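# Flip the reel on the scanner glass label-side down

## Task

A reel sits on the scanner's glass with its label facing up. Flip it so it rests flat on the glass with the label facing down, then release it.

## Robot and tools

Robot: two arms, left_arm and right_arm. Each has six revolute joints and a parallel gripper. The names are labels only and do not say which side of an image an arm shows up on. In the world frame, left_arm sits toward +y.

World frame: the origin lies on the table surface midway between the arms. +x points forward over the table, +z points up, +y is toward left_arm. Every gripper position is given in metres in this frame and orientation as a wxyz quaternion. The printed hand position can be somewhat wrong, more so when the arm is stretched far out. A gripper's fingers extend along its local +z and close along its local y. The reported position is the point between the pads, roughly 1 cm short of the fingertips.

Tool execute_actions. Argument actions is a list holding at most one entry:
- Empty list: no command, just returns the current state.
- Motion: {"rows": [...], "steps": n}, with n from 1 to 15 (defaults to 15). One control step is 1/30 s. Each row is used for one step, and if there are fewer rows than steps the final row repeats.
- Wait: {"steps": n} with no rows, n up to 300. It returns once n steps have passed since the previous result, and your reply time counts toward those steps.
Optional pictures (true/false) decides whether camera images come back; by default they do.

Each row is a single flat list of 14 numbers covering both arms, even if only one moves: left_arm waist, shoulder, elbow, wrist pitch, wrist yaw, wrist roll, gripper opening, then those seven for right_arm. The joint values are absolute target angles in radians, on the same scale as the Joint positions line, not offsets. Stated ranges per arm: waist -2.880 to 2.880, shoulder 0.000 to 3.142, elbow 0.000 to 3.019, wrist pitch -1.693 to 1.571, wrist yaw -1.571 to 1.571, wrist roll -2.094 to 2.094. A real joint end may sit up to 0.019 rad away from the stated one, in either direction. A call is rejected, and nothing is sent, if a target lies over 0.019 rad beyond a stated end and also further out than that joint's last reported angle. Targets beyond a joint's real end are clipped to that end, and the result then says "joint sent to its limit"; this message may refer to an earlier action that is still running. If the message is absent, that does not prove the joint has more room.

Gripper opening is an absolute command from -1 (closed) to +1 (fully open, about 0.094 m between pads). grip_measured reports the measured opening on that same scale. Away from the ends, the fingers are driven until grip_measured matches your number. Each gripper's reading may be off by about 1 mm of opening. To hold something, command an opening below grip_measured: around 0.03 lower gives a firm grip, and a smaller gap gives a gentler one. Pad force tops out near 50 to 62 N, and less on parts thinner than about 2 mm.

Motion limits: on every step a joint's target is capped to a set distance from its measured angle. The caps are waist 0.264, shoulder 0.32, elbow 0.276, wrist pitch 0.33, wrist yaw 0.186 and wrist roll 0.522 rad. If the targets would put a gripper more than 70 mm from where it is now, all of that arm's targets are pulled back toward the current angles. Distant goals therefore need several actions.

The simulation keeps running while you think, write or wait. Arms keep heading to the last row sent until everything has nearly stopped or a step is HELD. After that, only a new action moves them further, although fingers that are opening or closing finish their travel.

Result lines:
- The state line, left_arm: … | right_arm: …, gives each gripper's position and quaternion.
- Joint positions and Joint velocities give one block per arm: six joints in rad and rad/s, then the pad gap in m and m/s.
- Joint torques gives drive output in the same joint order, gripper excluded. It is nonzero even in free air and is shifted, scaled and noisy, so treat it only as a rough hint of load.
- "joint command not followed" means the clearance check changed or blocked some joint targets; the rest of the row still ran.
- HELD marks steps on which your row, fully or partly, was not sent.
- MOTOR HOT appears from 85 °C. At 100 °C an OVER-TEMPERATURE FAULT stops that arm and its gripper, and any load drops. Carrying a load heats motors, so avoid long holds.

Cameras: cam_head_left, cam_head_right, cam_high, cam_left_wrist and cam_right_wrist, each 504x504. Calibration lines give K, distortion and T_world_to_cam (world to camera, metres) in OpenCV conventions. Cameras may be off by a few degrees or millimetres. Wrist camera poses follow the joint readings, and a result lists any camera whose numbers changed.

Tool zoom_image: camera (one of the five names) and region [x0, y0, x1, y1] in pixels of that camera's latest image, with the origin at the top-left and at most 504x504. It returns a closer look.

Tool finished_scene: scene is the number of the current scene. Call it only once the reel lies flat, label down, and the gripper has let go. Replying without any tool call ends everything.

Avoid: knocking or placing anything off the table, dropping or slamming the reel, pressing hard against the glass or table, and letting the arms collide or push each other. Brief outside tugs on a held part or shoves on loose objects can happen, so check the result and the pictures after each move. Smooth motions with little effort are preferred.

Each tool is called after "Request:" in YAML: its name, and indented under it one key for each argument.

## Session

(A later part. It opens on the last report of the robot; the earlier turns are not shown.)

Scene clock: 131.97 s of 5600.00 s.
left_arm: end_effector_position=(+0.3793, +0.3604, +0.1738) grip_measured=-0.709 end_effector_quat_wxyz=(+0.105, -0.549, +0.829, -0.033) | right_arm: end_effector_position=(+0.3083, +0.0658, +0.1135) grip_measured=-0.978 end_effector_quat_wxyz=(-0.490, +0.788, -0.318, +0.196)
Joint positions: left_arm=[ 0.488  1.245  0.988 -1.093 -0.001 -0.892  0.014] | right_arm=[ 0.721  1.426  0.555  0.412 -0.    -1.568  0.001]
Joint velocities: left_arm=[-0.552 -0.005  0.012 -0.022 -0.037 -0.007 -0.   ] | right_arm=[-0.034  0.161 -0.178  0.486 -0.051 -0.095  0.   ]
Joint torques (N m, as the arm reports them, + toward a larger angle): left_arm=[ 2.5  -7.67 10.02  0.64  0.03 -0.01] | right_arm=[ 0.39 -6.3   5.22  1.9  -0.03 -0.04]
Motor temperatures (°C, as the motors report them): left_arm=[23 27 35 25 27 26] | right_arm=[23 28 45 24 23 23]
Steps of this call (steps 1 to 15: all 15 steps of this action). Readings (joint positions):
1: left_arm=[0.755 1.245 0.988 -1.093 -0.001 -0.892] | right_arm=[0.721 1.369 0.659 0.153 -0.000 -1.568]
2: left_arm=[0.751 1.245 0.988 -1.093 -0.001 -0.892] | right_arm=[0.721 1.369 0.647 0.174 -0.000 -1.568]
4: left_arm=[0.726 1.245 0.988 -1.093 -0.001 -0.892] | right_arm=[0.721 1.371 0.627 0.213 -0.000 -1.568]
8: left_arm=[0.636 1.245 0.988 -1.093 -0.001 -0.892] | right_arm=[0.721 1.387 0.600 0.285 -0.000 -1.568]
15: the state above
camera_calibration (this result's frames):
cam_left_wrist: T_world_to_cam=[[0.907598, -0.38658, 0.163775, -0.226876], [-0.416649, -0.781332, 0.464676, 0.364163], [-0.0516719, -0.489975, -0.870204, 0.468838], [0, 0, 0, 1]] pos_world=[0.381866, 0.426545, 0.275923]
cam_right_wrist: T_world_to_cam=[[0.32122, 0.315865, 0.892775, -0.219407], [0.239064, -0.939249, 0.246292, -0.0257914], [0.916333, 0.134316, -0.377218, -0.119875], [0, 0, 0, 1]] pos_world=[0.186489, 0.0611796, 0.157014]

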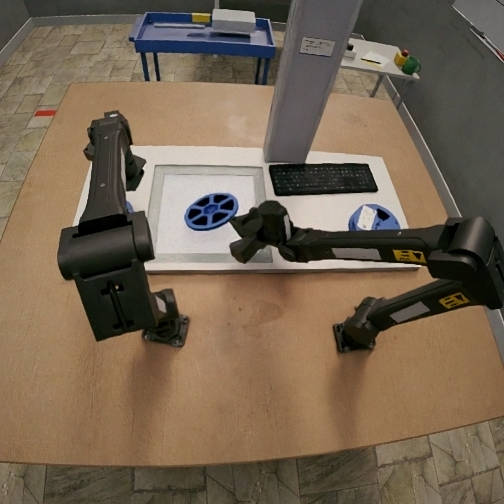

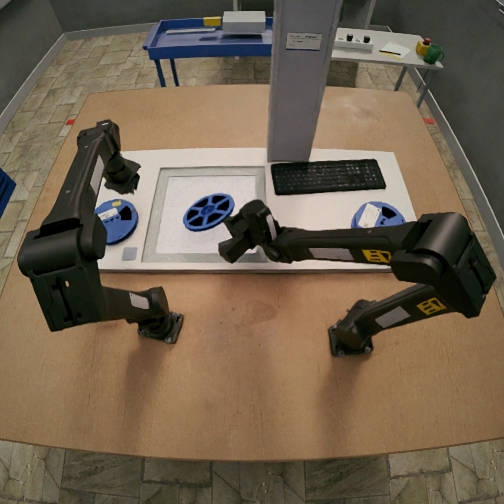

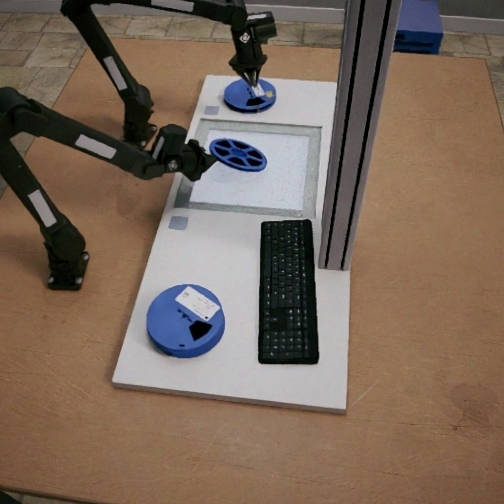

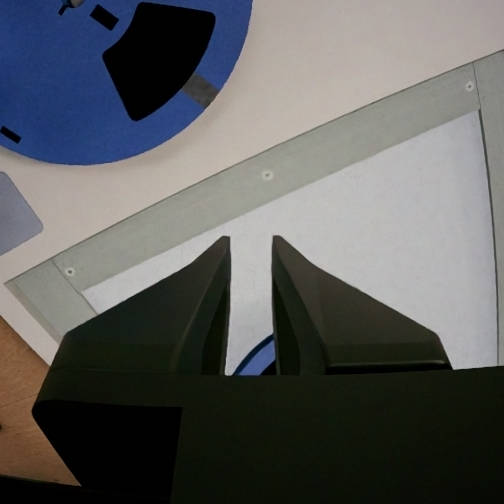

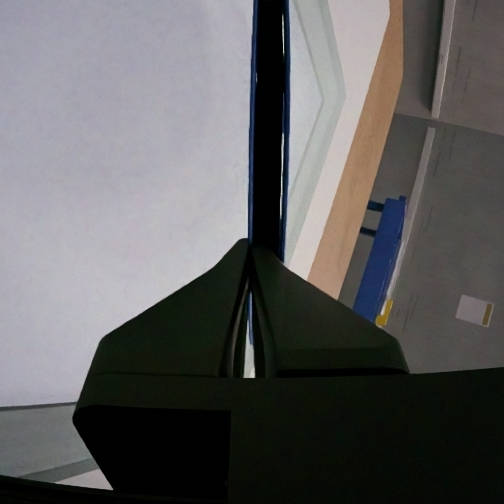

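Request:
execute_actions:
  actions:
    - {"rows":[[0.43,1.26,1,-1.09,0,-0.9,-0.71,0.72,1.468,0.53,0.47,0,-1.58,-0.99],[0.41,1.27,1,-1.09,0,-0.9,-0.71,0.72,1.474,0.527,0.48,0,-1.58,-0.985],[0.39,1.28,1,-1.085,0,-0.9,-0.71,0.72,1.482,0.524,0.492,0,-1.58,-0.98],[0.37,1.29,1,-1.08,0,-0.9,-0.71,0.72,1.491,0.521,0.506,0,-1.58,-0.978],[0.35,1.3,1,-1.075,0,-0.9,-0.71,0.72,1.501,0.518,0.52,0,-1.58,-0.976],[0.33,1.31,1,-1.07,0,-0.9,-0.71,0.72,1.511,0.515,0.534,0,-1.58,-0.974],[0.31,1.32,1,-1.065,0,-0.9,-0.71,0.72,1.521,0.512,0.548,0,-1.58,-0.972],[0.29,1.33,1,-1.06,0,-0.9,-0.71,0.72,1.531,0.509,0.562,0,-1.58,-0.97],[0.27,1.34,1,-1.055,0,-0.9,-0.71,0.72,1.541,0.506,0.576,0,-1.58,-0.968],[0.25,1.35,1,-1.05,0,-0.9,-0.71,0.72,1.551,0.503,0.59,0,-1.58,-0.966],[0.23,1.36,1,-1.045,0,-0.9,-0.71,0.72,1.561,0.5,0.604,0,-1.58,-0.964],[0.21,1.37,1,-1.04,0,-0.9,-0.71,0.72,1.571,0.497,0.618,0,-1.58,-0.962],[0.19,1.38,1,-1.035,0,-0.9,-0.71,0.72,1.581,0.494,0.63,0,-1.58,-0.96],[0.17,1.39,1,-1.03,0,-0.9,-0.71,0.72,1.591,0.492,0.64,0,-1.58,-0.958],[0.15,1.4,1,-1.025,0,-0.9,-0.71,0.72,1.598,0.49,0.64,0,-1.58,-0.956]]}
  pictures: false

Request:
execute_actions:
  actions:
    - {"rows":[[0.13,1.41,1,-1.02,0,-0.9,-0.71,0.72,1.598,0.492,0.63,0,-1.58,-0.954],[0.11,1.42,1,-1.015,0,-0.9,-0.71,0.72,1.595,0.495,0.62,0,-1.58,-0.952],[0.09,1.43,1,-1.01,0,-0.9,-0.71,0.72,1.595,0.495,0.61,0,-1.58,-0.95],[0.07,1.44,1,-1.005,0,-0.9,-0.71,0.72,1.595,0.495,0.6,0,-1.58,-0.948],[0.05,1.45,1,-1.0,0,-0.9,-0.71,0.72,1.595,0.495,0.59,0,-1.58,-0.946],[0.035,1.46,1,-0.995,0,-0.9,-0.71,0.72,1.595,0.495,0.58,0,-1.58,-0.944],[0.02,1.47,1,-0.99,0,-0.9,-0.71,0.72,1.595,0.495,0.57,0,-1.58,-0.942],[0.01,1.48,1,-0.99,0,-0.9,-0.71,0.72,1.595,0.495,0.56,0,-1.58,-0.94],[0.005,1.49,1,-0.99,0,-0.9,-0.71,0.72,1.595,0.495,0.55,0,-1.58,-0.94],[0.005,1.5,1,-0.99,0,-0.9,-0.71,0.72,1.595,0.495,0.54,0,-1.58,-0.94],[0.005,1.51,1,-0.99,0,-0.9,-0.71,0.72,1.595,0.495,0.54,0,-1.58,-0.94],[0.005,1.52,1,-0.99,0,-0.9,-0.71,0.72,1.595,0.495,0.54,0,-1.58,-0.94],[0.005,1.527,1,-0.99,0,-0.9,-0.71,0.72,1.595,0.495,0.54,0,-1.58,-0.94]]}

Scene clock: 145.90 s of 5600.00 s.
left_arm: end_effector_position=(+0.4090, +0.2450, +0.1275) grip_measured=-0.709 end_effector_quat_wxyz=(+0.063, -0.421, +0.905, -0.031) | right_arm: end_effector_position=(+0.3064, +0.0638, +0.0738) grip_measured=-0.951 end_effector_quat_wxyz=(-0.498, +0.783, -0.316, +0.199)
Joint positions: left_arm=[ 0.188  1.375  0.988 -1.043 -0.    -0.892  0.014] | right_arm=[ 0.721  1.56   0.509  0.61  -0.    -1.569  0.002]
Joint velocities: left_arm=[-0.562  0.288  0.007  0.144 -0.037 -0.007 -0.001] | right_arm=[-0.015  0.259 -0.061  0.237  0.007  0.007  0.002]
Joint torques (N m, as the arm reports them, + toward a larger angle): left_arm=[ 1.58 -8.89  9.61  1.37 -0.01 -0.05] | right_arm=[ 0.6  -7.18  4.02  1.92  0.   -0.02]
Motor temperatures (°C, as the motors report them): left_arm=[23 27 36 25 27 26] | right_arm=[23 27 40 24 23 23]
Steps of this call (steps 1 to 30: the robot went on to your last target; steps 31 to 90: nothing new was sent; then 10.43 s passed at rest; steps 91 to 105: all 15 steps of this action). Readings (joint positions):
91: left_arm=[0.443 1.245 0.988 -1.093 -0.000 -0.892] | right_arm=[0.721 1.441 0.543 0.448 -0.000 -1.568]
92: left_arm=[0.441 1.246 0.988 -1.093 -0.000 -0.892] | right_arm=[0.721 1.442 0.543 0.451 -0.000 -1.568]
94: left_arm=[0.423 1.252 0.988 -1.093 -0.000 -0.892] | right_arm=[0.721 1.449 0.543 0.465 -0.000 -1.568]
98: left_arm=[0.340 1.290 0.988 -1.078 -0.000 -0.892] | right_arm=[0.721 1.484 0.533 0.518 -0.000 -1.568]
105: the state above

Scene clock: 146.40 s of 5600.00 s.
left_arm: end_effector_position=(+0.4067, +0.1677, +0.0748) grip_measured=-0.709 end_effector_quat_wxyz=(+0.020, -0.334, +0.942, -0.012) | right_arm: end_effector_position=(+0.3020, +0.0592, +0.0554) grip_measured=-0.934 end_effector_quat_wxyz=(-0.474, +0.798, -0.321, +0.190)
Joint positions: left_arm=[-0.002  1.515  0.988 -0.998 -0.    -0.892  0.014] | right_arm=[ 0.721  1.579  0.508  0.571 -0.    -1.569  0.003]
Joint velocities: left_arm=[-0.005  0.21   0.007 -0.002  0.022  0.066  0.001] | right_arm=[-0.005 -0.005  0.027 -0.012 -0.022  0.022  0.   ]
Joint torques (N m, as the arm reports them, + toward a larger angle): left_arm=[ 2.07 -9.92  8.6   1.09 -0.01 -0.05] | right_arm=[ 0.77 -8.56  4.1   0.55 -0.08 -0.04]
Motor temperatures (°C, as the motors report them): left_arm=[23 27 36 25 27 26] | right_arm=[23 27 40 24 23 23]
Steps of this call (steps 1 to 15: all 15 steps of this action). Readings (joint positions):
1: left_arm=[0.168 1.385 0.988 -1.038 -0.000 -0.892] | right_arm=[0.721 1.568 0.508 0.614 -0.000 -1.569]
2: left_arm=[0.149 1.394 0.988 -1.033 -0.000 -0.892] | right_arm=[0.721 1.574 0.508 0.614 -0.000 -1.569]
4: left_arm=[0.111 1.411 0.988 -1.023 -0.000 -0.892] | right_arm=[0.721 1.579 0.508 0.614 -0.000 -1.569]
8: left_arm=[0.035 1.448 0.988 -1.003 -0.000 -0.892] | right_arm=[0.721 1.579 0.508 0.604 -0.000 -1.569]
15: the state above
camera_calibration (this result's frames):
cam_left_wrist: T_world_to_cam=[[0.635406, -0.771638, 0.028893, -0.124679], [-0.647497, -0.512048, 0.564407, 0.312301], [-0.420723, -0.377335, -0.824991, 0.417448], [0, 0, 0, 1]] pos_world=[0.457065, 0.221224, 0.171729]
cam_right_wrist: T_world_to_cam=[[0.345115, 0.342454, 0.873854, -0.171126], [0.24656, -0.931437, 0.267645, -0.0200474], [0.905596, 0.12309, -0.405888, -0.129659], [0, 0, 0, 1]] pos_world=[0.18142, 0.0558895, 0.102278]

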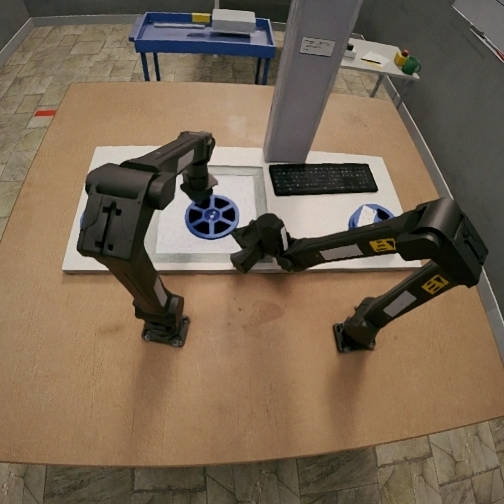

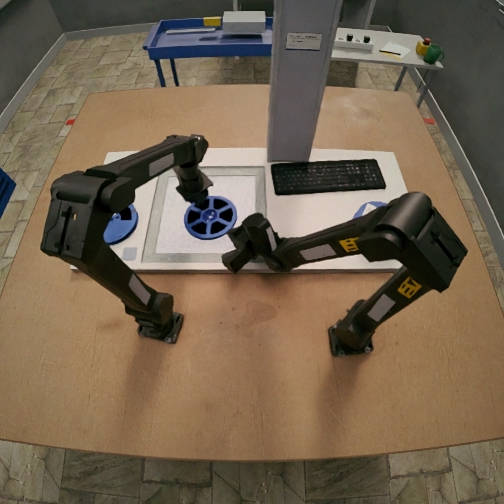

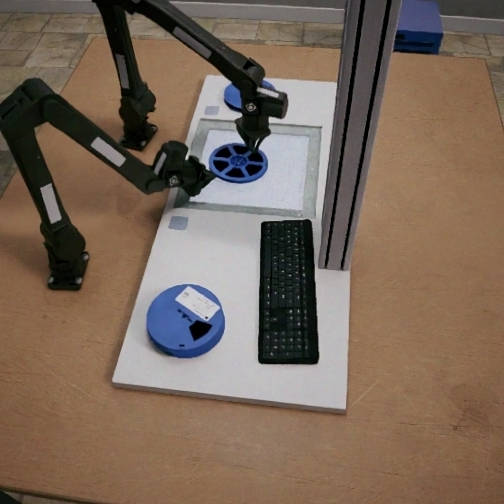

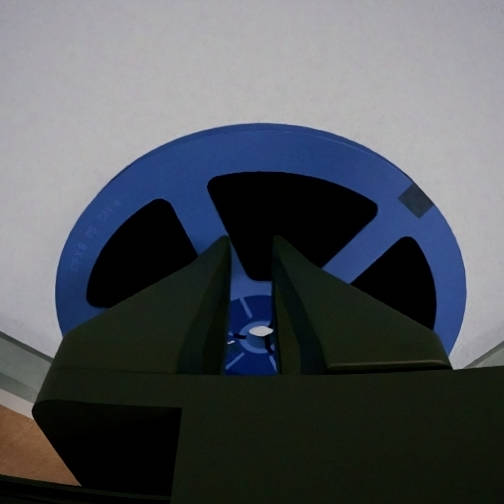

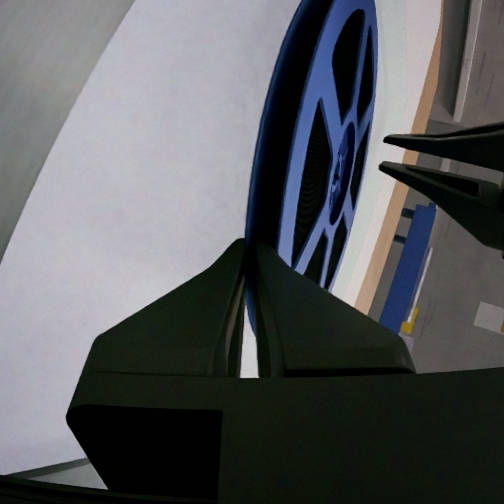

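Request:
execute_actions:
  actions:
    - {"rows":[[0.005,1.532,1,-0.98,0,-0.9,-0.71,0.72,1.59,0.5,0.535,0,-1.58,-0.935],[0.005,1.537,1,-0.97,0,-0.9,-0.71,0.72,1.585,0.5,0.53,0,-1.58,-0.93],[0.005,1.542,1,-0.96,0,-0.9,-0.71,0.72,1.585,0.5,0.525,0,-1.58,-0.925],[0.005,1.547,1,-0.95,0,-0.9,-0.71,0.72,1.585,0.5,0.52,0,-1.58,-0.92],[0.005,1.552,1,-0.95,0,-0.9,-0.71,0.72,1.585,0.5,0.515,0,-1.58,-0.91],[0.005,1.557,1,-0.95,0,-0.9,-0.71,0.72,1.585,0.5,0.51,0,-1.58,-0.9],[0.005,1.562,1,-0.95,0,-0.9,-0.71,0.72,1.585,0.5,0.51,0,-1.58,-0.89],[0.005,1.567,1,-0.95,0,-0.9,-0.71,0.72,1.585,0.5,0.51,0,-1.58,-0.88],[0.005,1.572,1,-0.95,0,-0.9,-0.71,0.72,1.585,0.5,0.51,0,-1.58,-0.88],[0.005,1.576,1,-0.95,0,-0.9,-0.71,0.72,1.585,0.5,0.51,0,-1.58,-0.88]]}

Scene clock: 161.13 s of 5600.00 s.
left_arm: end_effector_position=(+0.4145, +0.1662, +0.0583) grip_measured=-0.709 end_effector_quat_wxyz=(+0.019, -0.334, +0.942, -0.012) | right_arm: end_effector_position=(+0.2993, +0.0564, +0.0484) grip_measured=-0.882 end_effector_quat_wxyz=(-0.461, +0.805, -0.324, +0.185)
Joint positions: left_arm=[-0.002  1.558  0.988 -0.955 -0.    -0.892  0.014] | right_arm=[ 0.721  1.579  0.508  0.539 -0.    -1.569  0.006]
Joint velocities: left_arm=[ 0.005 -0.005 -0.007  0.022  0.022 -0.051  0.   ] | right_arm=[ 0.005 -0.005  0.012 -0.002  0.022 -0.007 -0.001]
Joint torques (N m, as the arm reports them, + toward a larger angle): left_arm=[  2.83 -10.25   8.6    0.9   -0.07  -0.06] | right_arm=[ 0.47 -9.54  4.36  0.76 -0.03 -0.05]
Motor temperatures (°C, as the motors report them): left_arm=[23 27 35 25 27 26] | right_arm=[23 27 37 24 23 23]
Steps of this call (steps 1 to 15: the robot went on to your last target; steps 16 to 90: nothing new was sent; then 11.23 s passed at rest; steps 91 to 105: all 15 steps of this action). Readings (joint positions):
91: left_arm=[-0.002 1.524 0.988 -0.996 -0.000 -0.892] | right_arm=[0.721 1.579 0.508 0.570 -0.000 -1.569]
92: left_arm=[-0.002 1.524 0.988 -0.992 -0.000 -0.892] | right_arm=[0.721 1.579 0.508 0.567 -0.000 -1.569]
94: left_arm=[-0.002 1.525 0.988 -0.976 -0.000 -0.892] | right_arm=[0.721 1.579 0.508 0.556 -0.000 -1.569]
98: left_arm=[-0.002 1.536 0.988 -0.959 -0.000 -0.892] | right_arm=[0.721 1.579 0.508 0.542 -0.000 -1.569]
105: the state above
camera_calibration (this result's frames):
cam_left_wrist: T_world_to_cam=[[0.635711, -0.771398, 0.0285943, -0.130427], [-0.647091, -0.51234, 0.564607, 0.325696], [-0.420887, -0.37743, -0.824864, 0.406648], [0, 0, 0, 1]] pos_world=[0.464821, 0.219737, 0.155269]
cam_right_wrist: T_world_to_cam=[[0.364539, 0.362724, 0.857638, -0.169326], [0.252746, -0.924981, 0.283776, -0.0231671], [0.896231, 0.113317, -0.428869, -0.125186], [0, 0, 0, 1]] pos_world=[0.179777, 0.0541752, 0.0981061]

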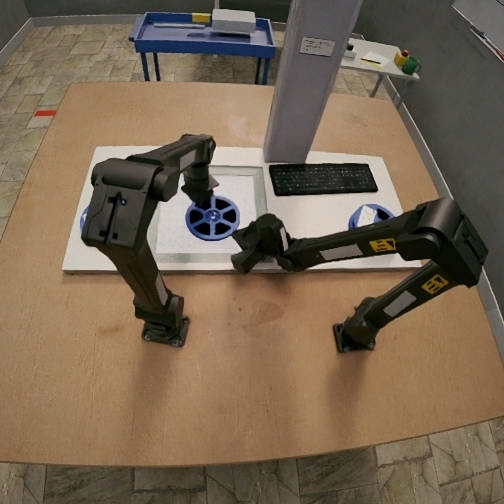

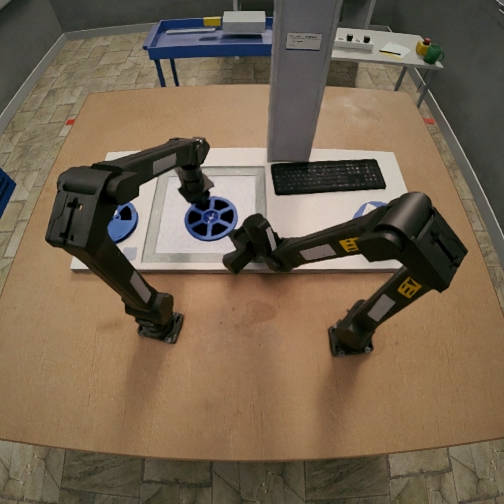

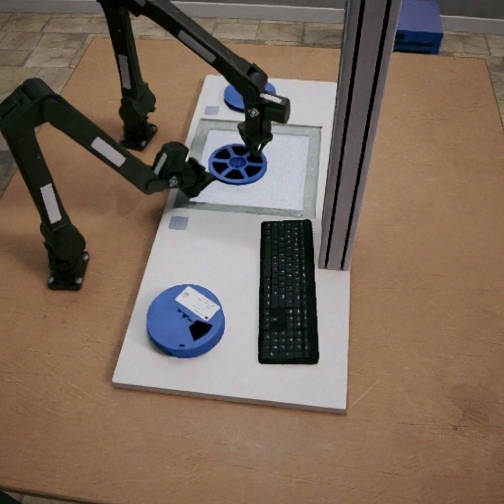

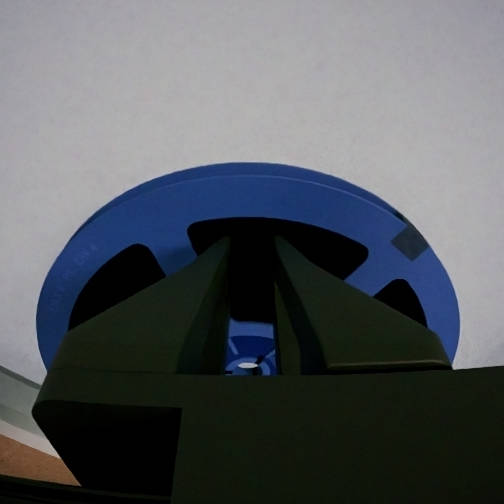

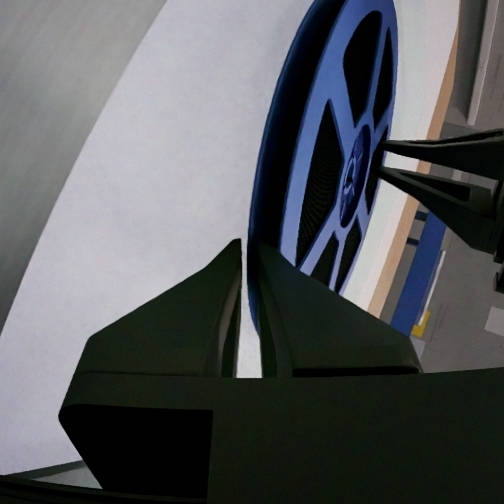

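Request:
execute_actions:
  actions:
    - {"rows":[[0.005,1.576,1,-0.95,0,-0.9,-0.71,0.72,1.565,0.495,0.515,0,-1.58,-0.88],[0.005,1.576,1,-0.95,0,-0.9,-0.71,0.72,1.56,0.49,0.515,0,-1.58,-0.88],[0.005,1.576,1,-0.95,0,-0.9,-0.71,0.72,1.555,0.485,0.515,0,-1.58,-0.88],[0.005,1.576,1,-0.95,0,-0.9,-0.71,0.72,1.55,0.48,0.515,0,-1.58,-0.88],[0.005,1.576,1,-0.95,0,-0.9,-0.71,0.72,1.545,0.475,0.515,0,-1.58,-0.88],[0.005,1.576,1,-0.95,0,-0.9,-0.71,0.72,1.54,0.47,0.515,0,-1.58,-0.88],[0.005,1.576,1,-0.95,0,-0.9,-0.71,0.72,1.535,0.465,0.515,0,-1.58,-0.88],[0.005,1.576,1,-0.95,0,-0.9,-0.71,0.72,1.53,0.46,0.515,0,-1.58,-0.88],[0.005,1.576,1,-0.95,0,-0.9,-0.71,0.72,1.524,0.455,0.515,0,-1.58,-0.88],[0.005,1.576,1,-0.95,0,-0.9,-0.71,0.72,1.518,0.45,0.515,0,-1.58,-0.88],[0.005,1.576,1,-0.95,0,-0.9,-0.71,0.72,1.512,0.445,0.515,0,-1.58,-0.88],[0.005,1.576,1,-0.95,0,-0.9,-0.71,0.72,1.506,0.44,0.515,0,-1.58,-0.88]]}

Scene clock: 166.70 s of 5600.00 s.
left_arm: end_effector_position=(+0.4142, +0.1659, +0.0571) grip_measured=-0.709 end_effector_quat_wxyz=(+0.018, -0.334, +0.942, -0.012) | right_arm: end_effector_position=(+0.2821, +0.0384, +0.0474) grip_measured=-0.882 end_effector_quat_wxyz=(-0.455, +0.809, -0.326, +0.182)
Joint positions: left_arm=[-0.002  1.561  0.988 -0.955  0.002 -0.892  0.014] | right_arm=[ 0.721  1.525  0.446  0.532 -0.    -1.569  0.006]
Joint velocities: left_arm=[ 0.005 -0.005 -0.007  0.027  0.007  0.051  0.001] | right_arm=[-0.015 -0.073 -0.032 -0.012 -0.081 -0.037 -0.   ]
Joint torques (N m, as the arm reports them, + toward a larger angle): left_arm=[ 3.6  -9.3   8.65  0.83 -0.08 -0.06] | right_arm=[ 0.52 -9.57  4.67  1.   -0.03 -0.02]
Motor temperatures (°C, as the motors report them): left_arm=[23 27 35 25 27 26] | right_arm=[23 27 36 24 23 23]
Steps of this call (steps 1 to 15: the robot went on to your last target; steps 16 to 90: nothing new was sent; then 2.07 s passed at rest; steps 91 to 105: all 15 steps of this action). Readings (joint positions):
91: left_arm=[-0.002 1.558 0.988 -0.955 -0.000 -0.892] | right_arm=[0.721 1.579 0.508 0.539 -0.000 -1.569]
92: left_arm=[-0.002 1.558 0.988 -0.955 -0.000 -0.892] | right_arm=[0.721 1.579 0.508 0.539 -0.000 -1.569]
94: left_arm=[-0.002 1.558 0.988 -0.955 0.000 -0.892] | right_arm=[0.721 1.576 0.507 0.539 -0.000 -1.569]
98: left_arm=[-0.002 1.558 0.988 -0.955 0.000 -0.892] | right_arm=[0.721 1.559 0.493 0.539 -0.000 -1.569]
105: the state above
camera_calibration (this result's frames):
cam_left_wrist: T_world_to_cam=[[0.635741, -0.771417, 0.0273877, -0.130362], [-0.645219, -0.511593, 0.56742, 0.324992], [-0.423706, -0.378403, -0.822973, 0.406649], [0, 0, 0, 1]] pos_world=[0.464867, 0.219577, 0.153825]
cam_right_wrist: T_world_to_cam=[[0.372879, 0.371427, 0.850296, -0.157934], [0.255551, -0.922054, 0.290705, -0.0363834], [0.891995, 0.108896, -0.438733, -0.106317], [0, 0, 0, 1]] pos_world=[0.163022, 0.036691, 0.0982229]

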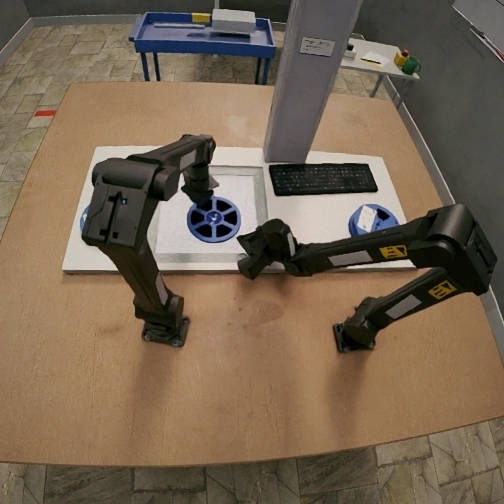

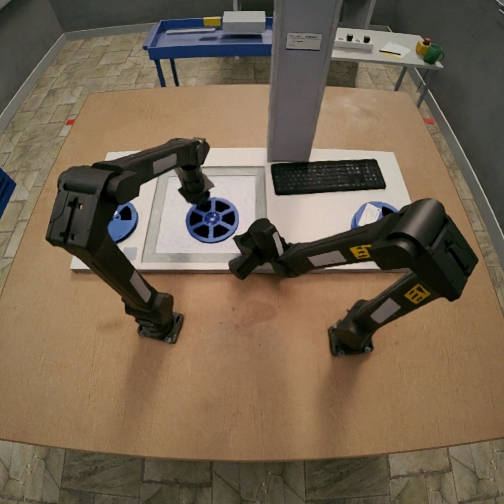

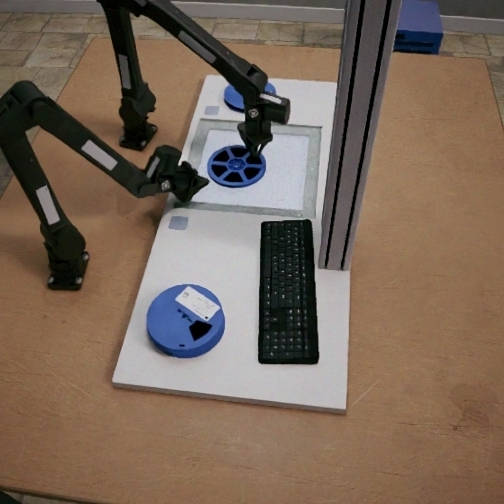

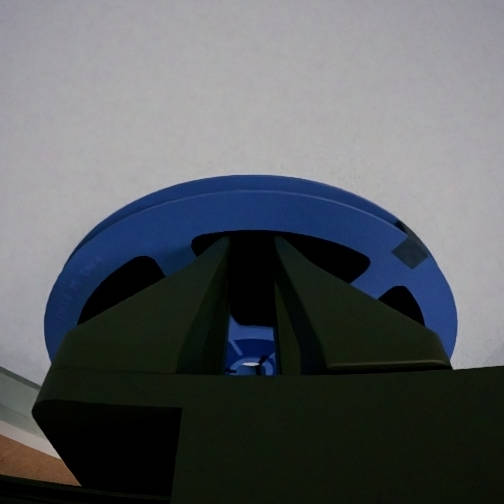

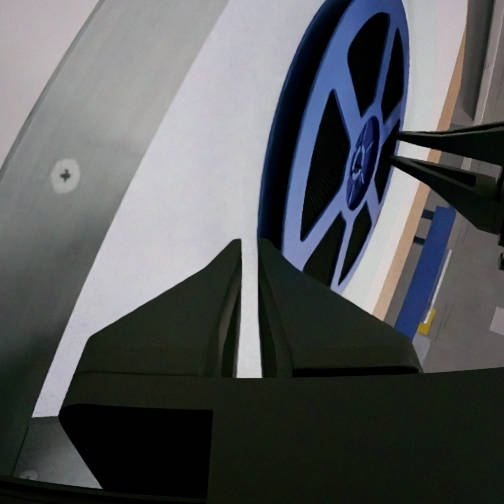

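Request:
execute_actions:
  actions:
    - {"rows":[[0.005,1.54,1,-0.97,0,-0.9,-0.71,0.72,1.49,0.435,0.515,0,-1.58,-0.88],[0.005,1.52,1,-0.98,0,-0.9,-0.71,0.72,1.47,0.428,0.515,0,-1.58,-0.88],[0.005,1.5,1,-0.99,0,-0.9,-0.71,0.72,1.45,0.421,0.515,0,-1.58,-0.88],[0.005,1.48,1,-1.0,0,-0.9,-0.71,0.72,1.43,0.414,0.515,0,-1.58,-0.88],[0.005,1.46,1,-1.01,0,-0.9,-0.71,0.72,1.41,0.407,0.515,0,-1.58,-0.85],[0.005,1.44,1,-1.02,0,-0.9,-0.71,0.72,1.39,0.4,0.515,0,-1.58,-0.8],[0.005,1.42,1,-1.03,0,-0.9,-0.71,0.72,1.37,0.393,0.515,0,-1.58,-0.7]]}

Scene clock: 170.47 s of 5600.00 s.
left_arm: end_effector_position=(+0.4048, +0.1679, +0.1206) grip_measured=-0.709 end_effector_quat_wxyz=(+0.060, -0.333, +0.940, -0.038) | right_arm: end_effector_position=(+0.2751, +0.0311, +0.0990) grip_measured=-0.702 end_effector_quat_wxyz=(-0.501, +0.781, -0.314, +0.201)
Joint positions: left_arm=[-0.002  1.395  0.988 -1.022  0.002 -0.892  0.014] | right_arm=[ 0.721  1.365  0.403  0.532 -0.    -1.569  0.014]
Joint velocities: left_arm=[-0.005  0.054  0.002 -0.037  0.007 -0.037  0.001] | right_arm=[-0.015 -0.005  0.002 -0.002  0.022 -0.022  0.   ]
Joint torques (N m, as the arm reports them, + toward a larger angle): left_arm=[ 3.31 -7.99  9.46  0.65 -0.1  -0.02] | right_arm=[ 0.57 -7.05  5.07  1.   -0.01 -0.04]
Motor temperatures (°C, as the motors report them): left_arm=[23 27 35 25 27 26] | right_arm=[23 27 36 24 23 23]
Steps of this call (steps 1 to 15: the robot went on to your last target; steps 16 to 90: nothing new was sent; then 0.27 s passed at rest; steps 91 to 105: all 15 steps of this action). Readings (joint positions):
91: left_arm=[-0.002 1.561 0.988 -0.956 0.002 -0.892] | right_arm=[0.721 1.523 0.445 0.532 -0.000 -1.569]
92: left_arm=[-0.002 1.558 0.988 -0.961 0.002 -0.892] | right_arm=[0.721 1.519 0.444 0.532 -0.000 -1.569]
94: left_arm=[-0.002 1.541 0.988 -0.976 0.002 -0.892] | right_arm=[0.721 1.498 0.436 0.532 -0.000 -1.569]
98: left_arm=[-0.002 1.462 0.988 -1.012 0.002 -0.892] | right_arm=[0.721 1.411 0.408 0.532 -0.000 -1.569]
105: the state above
camera_calibration (this result's frames):
cam_left_wrist: T_world_to_cam=[[0.629364, -0.770051, 0.104512, -0.131564], [-0.697451, -0.500405, 0.512989, 0.309786], [-0.342729, -0.395749, -0.852009, 0.429338], [0, 0, 0, 1]] pos_world=[0.446009, 0.223617, 0.220633]
cam_right_wrist: T_world_to_cam=[[0.302122, 0.297589, 0.905628, -0.180273], [0.234489, -0.944033, 0.231983, -0.0440208], [0.923979, 0.142273, -0.354995, -0.0947905], [0, 0, 0, 1]] pos_world=[0.152371, 0.0255765, 0.139823]

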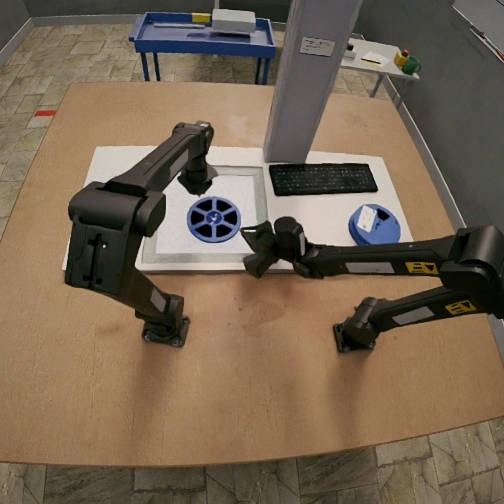

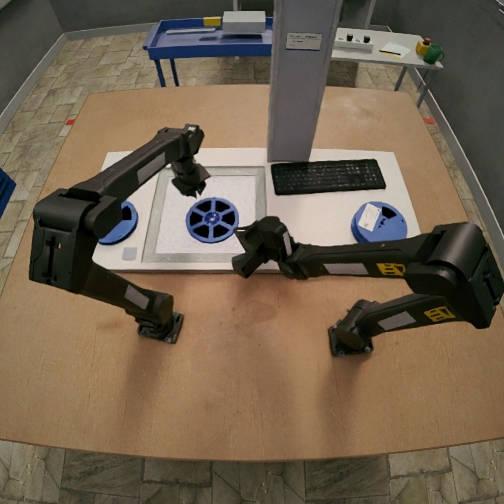

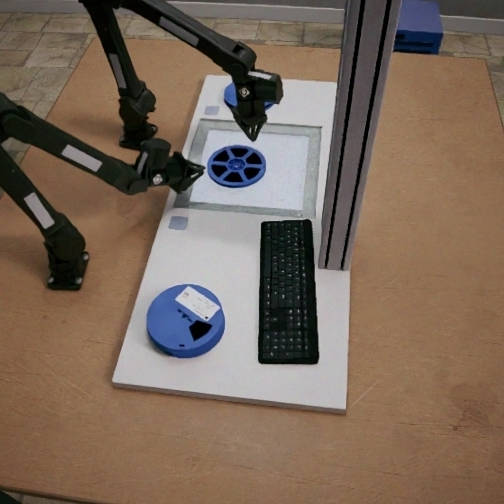

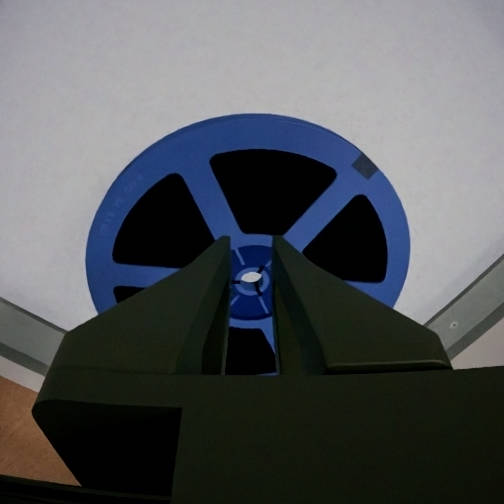

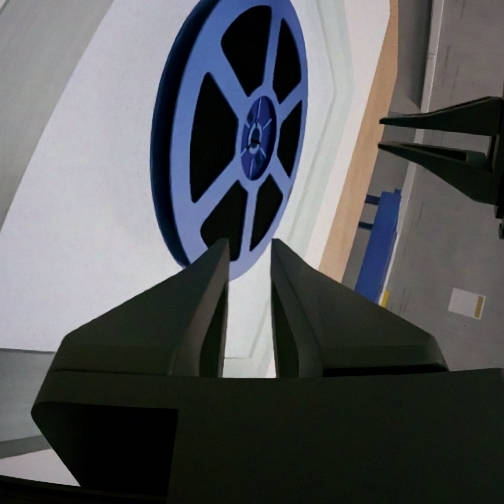

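Request:
finished_scene:
  scene: 2

The scene is finished: the task was done.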